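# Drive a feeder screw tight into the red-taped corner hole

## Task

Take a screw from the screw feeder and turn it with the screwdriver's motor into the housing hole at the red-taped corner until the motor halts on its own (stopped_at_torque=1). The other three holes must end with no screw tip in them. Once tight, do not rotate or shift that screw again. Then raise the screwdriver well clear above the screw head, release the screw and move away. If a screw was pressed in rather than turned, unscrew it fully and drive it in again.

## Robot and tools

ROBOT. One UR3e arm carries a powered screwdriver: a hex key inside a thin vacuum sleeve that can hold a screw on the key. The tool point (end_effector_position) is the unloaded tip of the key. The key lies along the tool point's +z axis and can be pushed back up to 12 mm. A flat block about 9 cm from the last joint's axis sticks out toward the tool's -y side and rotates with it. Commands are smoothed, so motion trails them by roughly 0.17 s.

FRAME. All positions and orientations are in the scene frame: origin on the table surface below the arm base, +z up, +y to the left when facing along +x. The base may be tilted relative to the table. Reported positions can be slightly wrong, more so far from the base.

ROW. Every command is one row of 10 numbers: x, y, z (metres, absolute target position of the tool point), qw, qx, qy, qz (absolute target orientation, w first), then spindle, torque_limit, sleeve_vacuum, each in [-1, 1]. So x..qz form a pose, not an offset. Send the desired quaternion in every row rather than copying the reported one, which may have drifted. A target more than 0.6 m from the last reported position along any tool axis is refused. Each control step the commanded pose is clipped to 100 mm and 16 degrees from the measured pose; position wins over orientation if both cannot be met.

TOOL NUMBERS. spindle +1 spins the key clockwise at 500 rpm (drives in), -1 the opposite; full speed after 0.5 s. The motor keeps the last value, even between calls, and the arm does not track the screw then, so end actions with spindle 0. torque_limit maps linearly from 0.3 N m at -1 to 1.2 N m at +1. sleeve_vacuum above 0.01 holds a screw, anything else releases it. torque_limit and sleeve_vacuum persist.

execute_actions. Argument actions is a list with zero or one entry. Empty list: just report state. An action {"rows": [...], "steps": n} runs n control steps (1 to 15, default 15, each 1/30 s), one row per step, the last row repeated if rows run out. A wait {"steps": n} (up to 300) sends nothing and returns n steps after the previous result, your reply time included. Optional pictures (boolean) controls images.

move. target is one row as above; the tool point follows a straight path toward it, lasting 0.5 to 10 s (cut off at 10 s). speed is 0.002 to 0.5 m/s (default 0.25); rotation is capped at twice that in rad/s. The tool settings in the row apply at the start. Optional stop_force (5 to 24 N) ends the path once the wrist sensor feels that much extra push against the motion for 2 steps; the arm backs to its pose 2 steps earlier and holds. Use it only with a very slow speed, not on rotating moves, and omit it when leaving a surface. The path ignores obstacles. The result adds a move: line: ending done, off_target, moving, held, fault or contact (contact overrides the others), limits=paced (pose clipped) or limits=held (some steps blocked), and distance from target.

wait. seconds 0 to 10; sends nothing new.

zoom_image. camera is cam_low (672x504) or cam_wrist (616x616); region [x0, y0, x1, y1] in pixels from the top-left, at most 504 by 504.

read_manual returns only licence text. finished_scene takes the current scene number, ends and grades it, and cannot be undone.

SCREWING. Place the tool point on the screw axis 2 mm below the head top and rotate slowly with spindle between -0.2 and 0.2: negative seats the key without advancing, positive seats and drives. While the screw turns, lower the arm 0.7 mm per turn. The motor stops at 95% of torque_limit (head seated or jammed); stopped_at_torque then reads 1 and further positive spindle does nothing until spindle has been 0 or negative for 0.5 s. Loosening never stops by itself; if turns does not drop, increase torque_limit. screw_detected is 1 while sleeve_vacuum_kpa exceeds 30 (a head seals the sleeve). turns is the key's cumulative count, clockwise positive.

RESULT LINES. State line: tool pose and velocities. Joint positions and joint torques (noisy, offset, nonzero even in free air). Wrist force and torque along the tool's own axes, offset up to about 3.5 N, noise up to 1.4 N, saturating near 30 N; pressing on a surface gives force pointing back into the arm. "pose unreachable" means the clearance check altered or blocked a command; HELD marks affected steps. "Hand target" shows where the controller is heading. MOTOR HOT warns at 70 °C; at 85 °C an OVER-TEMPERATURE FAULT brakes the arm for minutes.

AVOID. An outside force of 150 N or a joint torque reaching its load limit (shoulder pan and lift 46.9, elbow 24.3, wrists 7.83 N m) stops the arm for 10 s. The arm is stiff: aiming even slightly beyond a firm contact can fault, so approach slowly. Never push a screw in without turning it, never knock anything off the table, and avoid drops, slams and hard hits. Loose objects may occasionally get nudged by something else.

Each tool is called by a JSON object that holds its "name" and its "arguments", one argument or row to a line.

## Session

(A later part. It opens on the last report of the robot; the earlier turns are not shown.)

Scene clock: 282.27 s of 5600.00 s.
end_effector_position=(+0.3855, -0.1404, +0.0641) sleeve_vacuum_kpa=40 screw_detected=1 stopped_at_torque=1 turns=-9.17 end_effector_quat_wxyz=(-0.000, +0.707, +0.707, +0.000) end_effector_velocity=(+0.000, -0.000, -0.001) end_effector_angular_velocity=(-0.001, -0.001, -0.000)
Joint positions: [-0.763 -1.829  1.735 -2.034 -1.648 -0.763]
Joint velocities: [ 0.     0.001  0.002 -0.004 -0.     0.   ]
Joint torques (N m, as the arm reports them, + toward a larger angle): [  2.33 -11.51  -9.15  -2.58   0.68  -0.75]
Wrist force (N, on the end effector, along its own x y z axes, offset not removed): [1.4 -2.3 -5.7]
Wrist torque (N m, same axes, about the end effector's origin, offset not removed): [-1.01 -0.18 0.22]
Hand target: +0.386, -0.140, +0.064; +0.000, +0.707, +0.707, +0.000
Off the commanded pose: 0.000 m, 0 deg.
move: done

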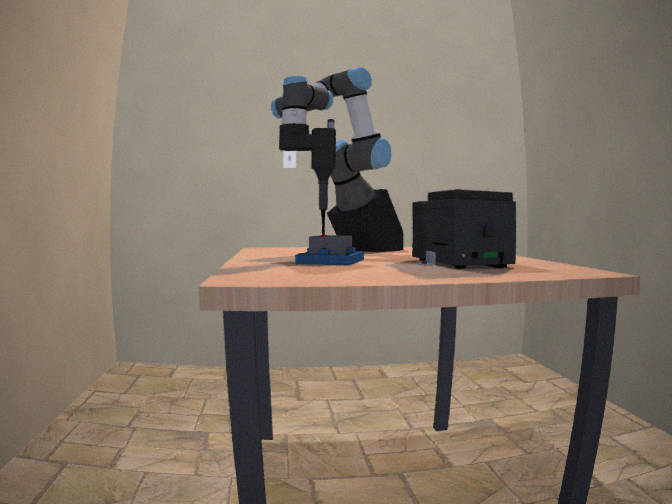

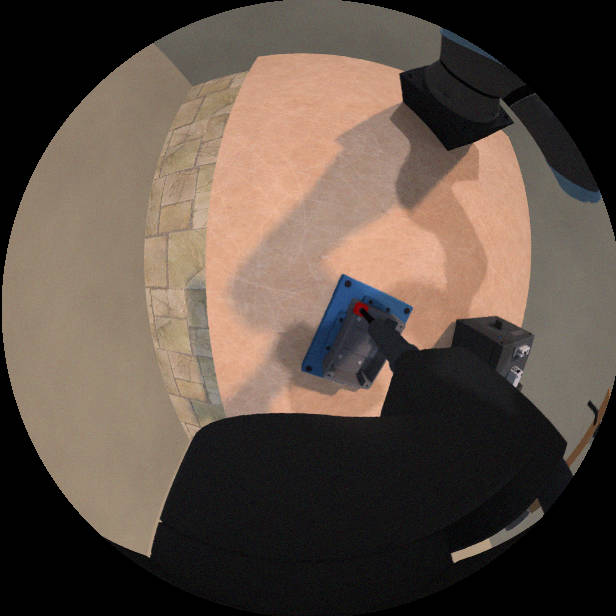

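{"name": "move", "arguments": {
  "target": [0.3855,-0.1404,0.17,0,0.7071,0.7071,0,0,0,0],
  "speed": 0.1
}}

{"name": "finished_scene", "arguments": {
  "scene": 2
}}

Scene clock: 287.73 s of 5600.00 s.
end_effector_position=(+0.3854, -0.1404, +0.1696) sleeve_vacuum_kpa=0 screw_detected=0 stopped_at_torque=1 turns=-9.17 end_effector_quat_wxyz=(+0.000, +0.707, +0.707, +0.000) end_effector_velocity=(-0.000, +0.000, +0.002) end_effector_angular_velocity=(+0.004, +0.007, +0.000)
Joint positions: [-0.716 -1.903  1.336 -1.558 -1.672 -0.723]
Joint velocities: [ 0.005  0.013 -0.025  0.02  -0.004  0.005]
Joint torques (N m, as the arm reports them, + toward a larger angle): [  8.2  -12.75 -15.38  -0.78  -0.43   0.69]
Wrist force (N, on the end effector, along its own x y z axes, offset not removed): [-0.3 -4.9 -0.4]
Wrist torque (N m, same axes, about the end effector's origin, offset not removed): [-1.32 0.18 0.42]
Hand target: +0.385, -0.140, +0.170; +0.000, +0.707, +0.707, -0.000
Off the commanded pose: 0.000 m, 0 deg.
After step 90, 0.83 s passed at rest.
move: done

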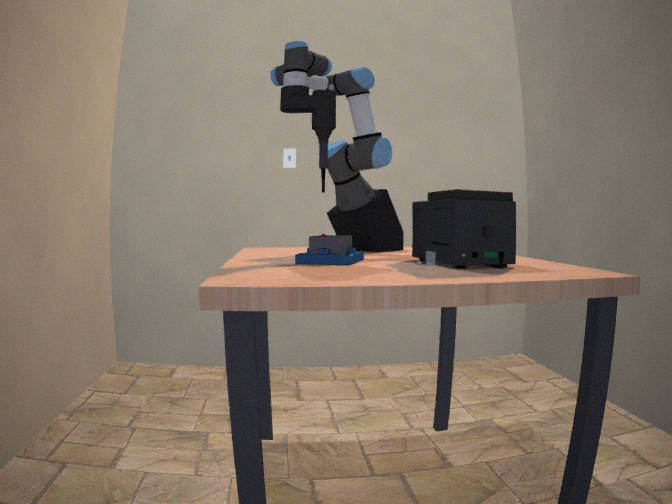

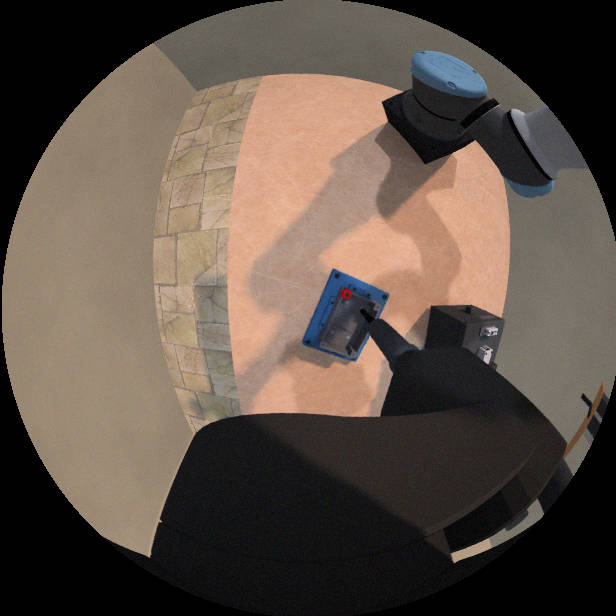

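The scene is finished: the task was done.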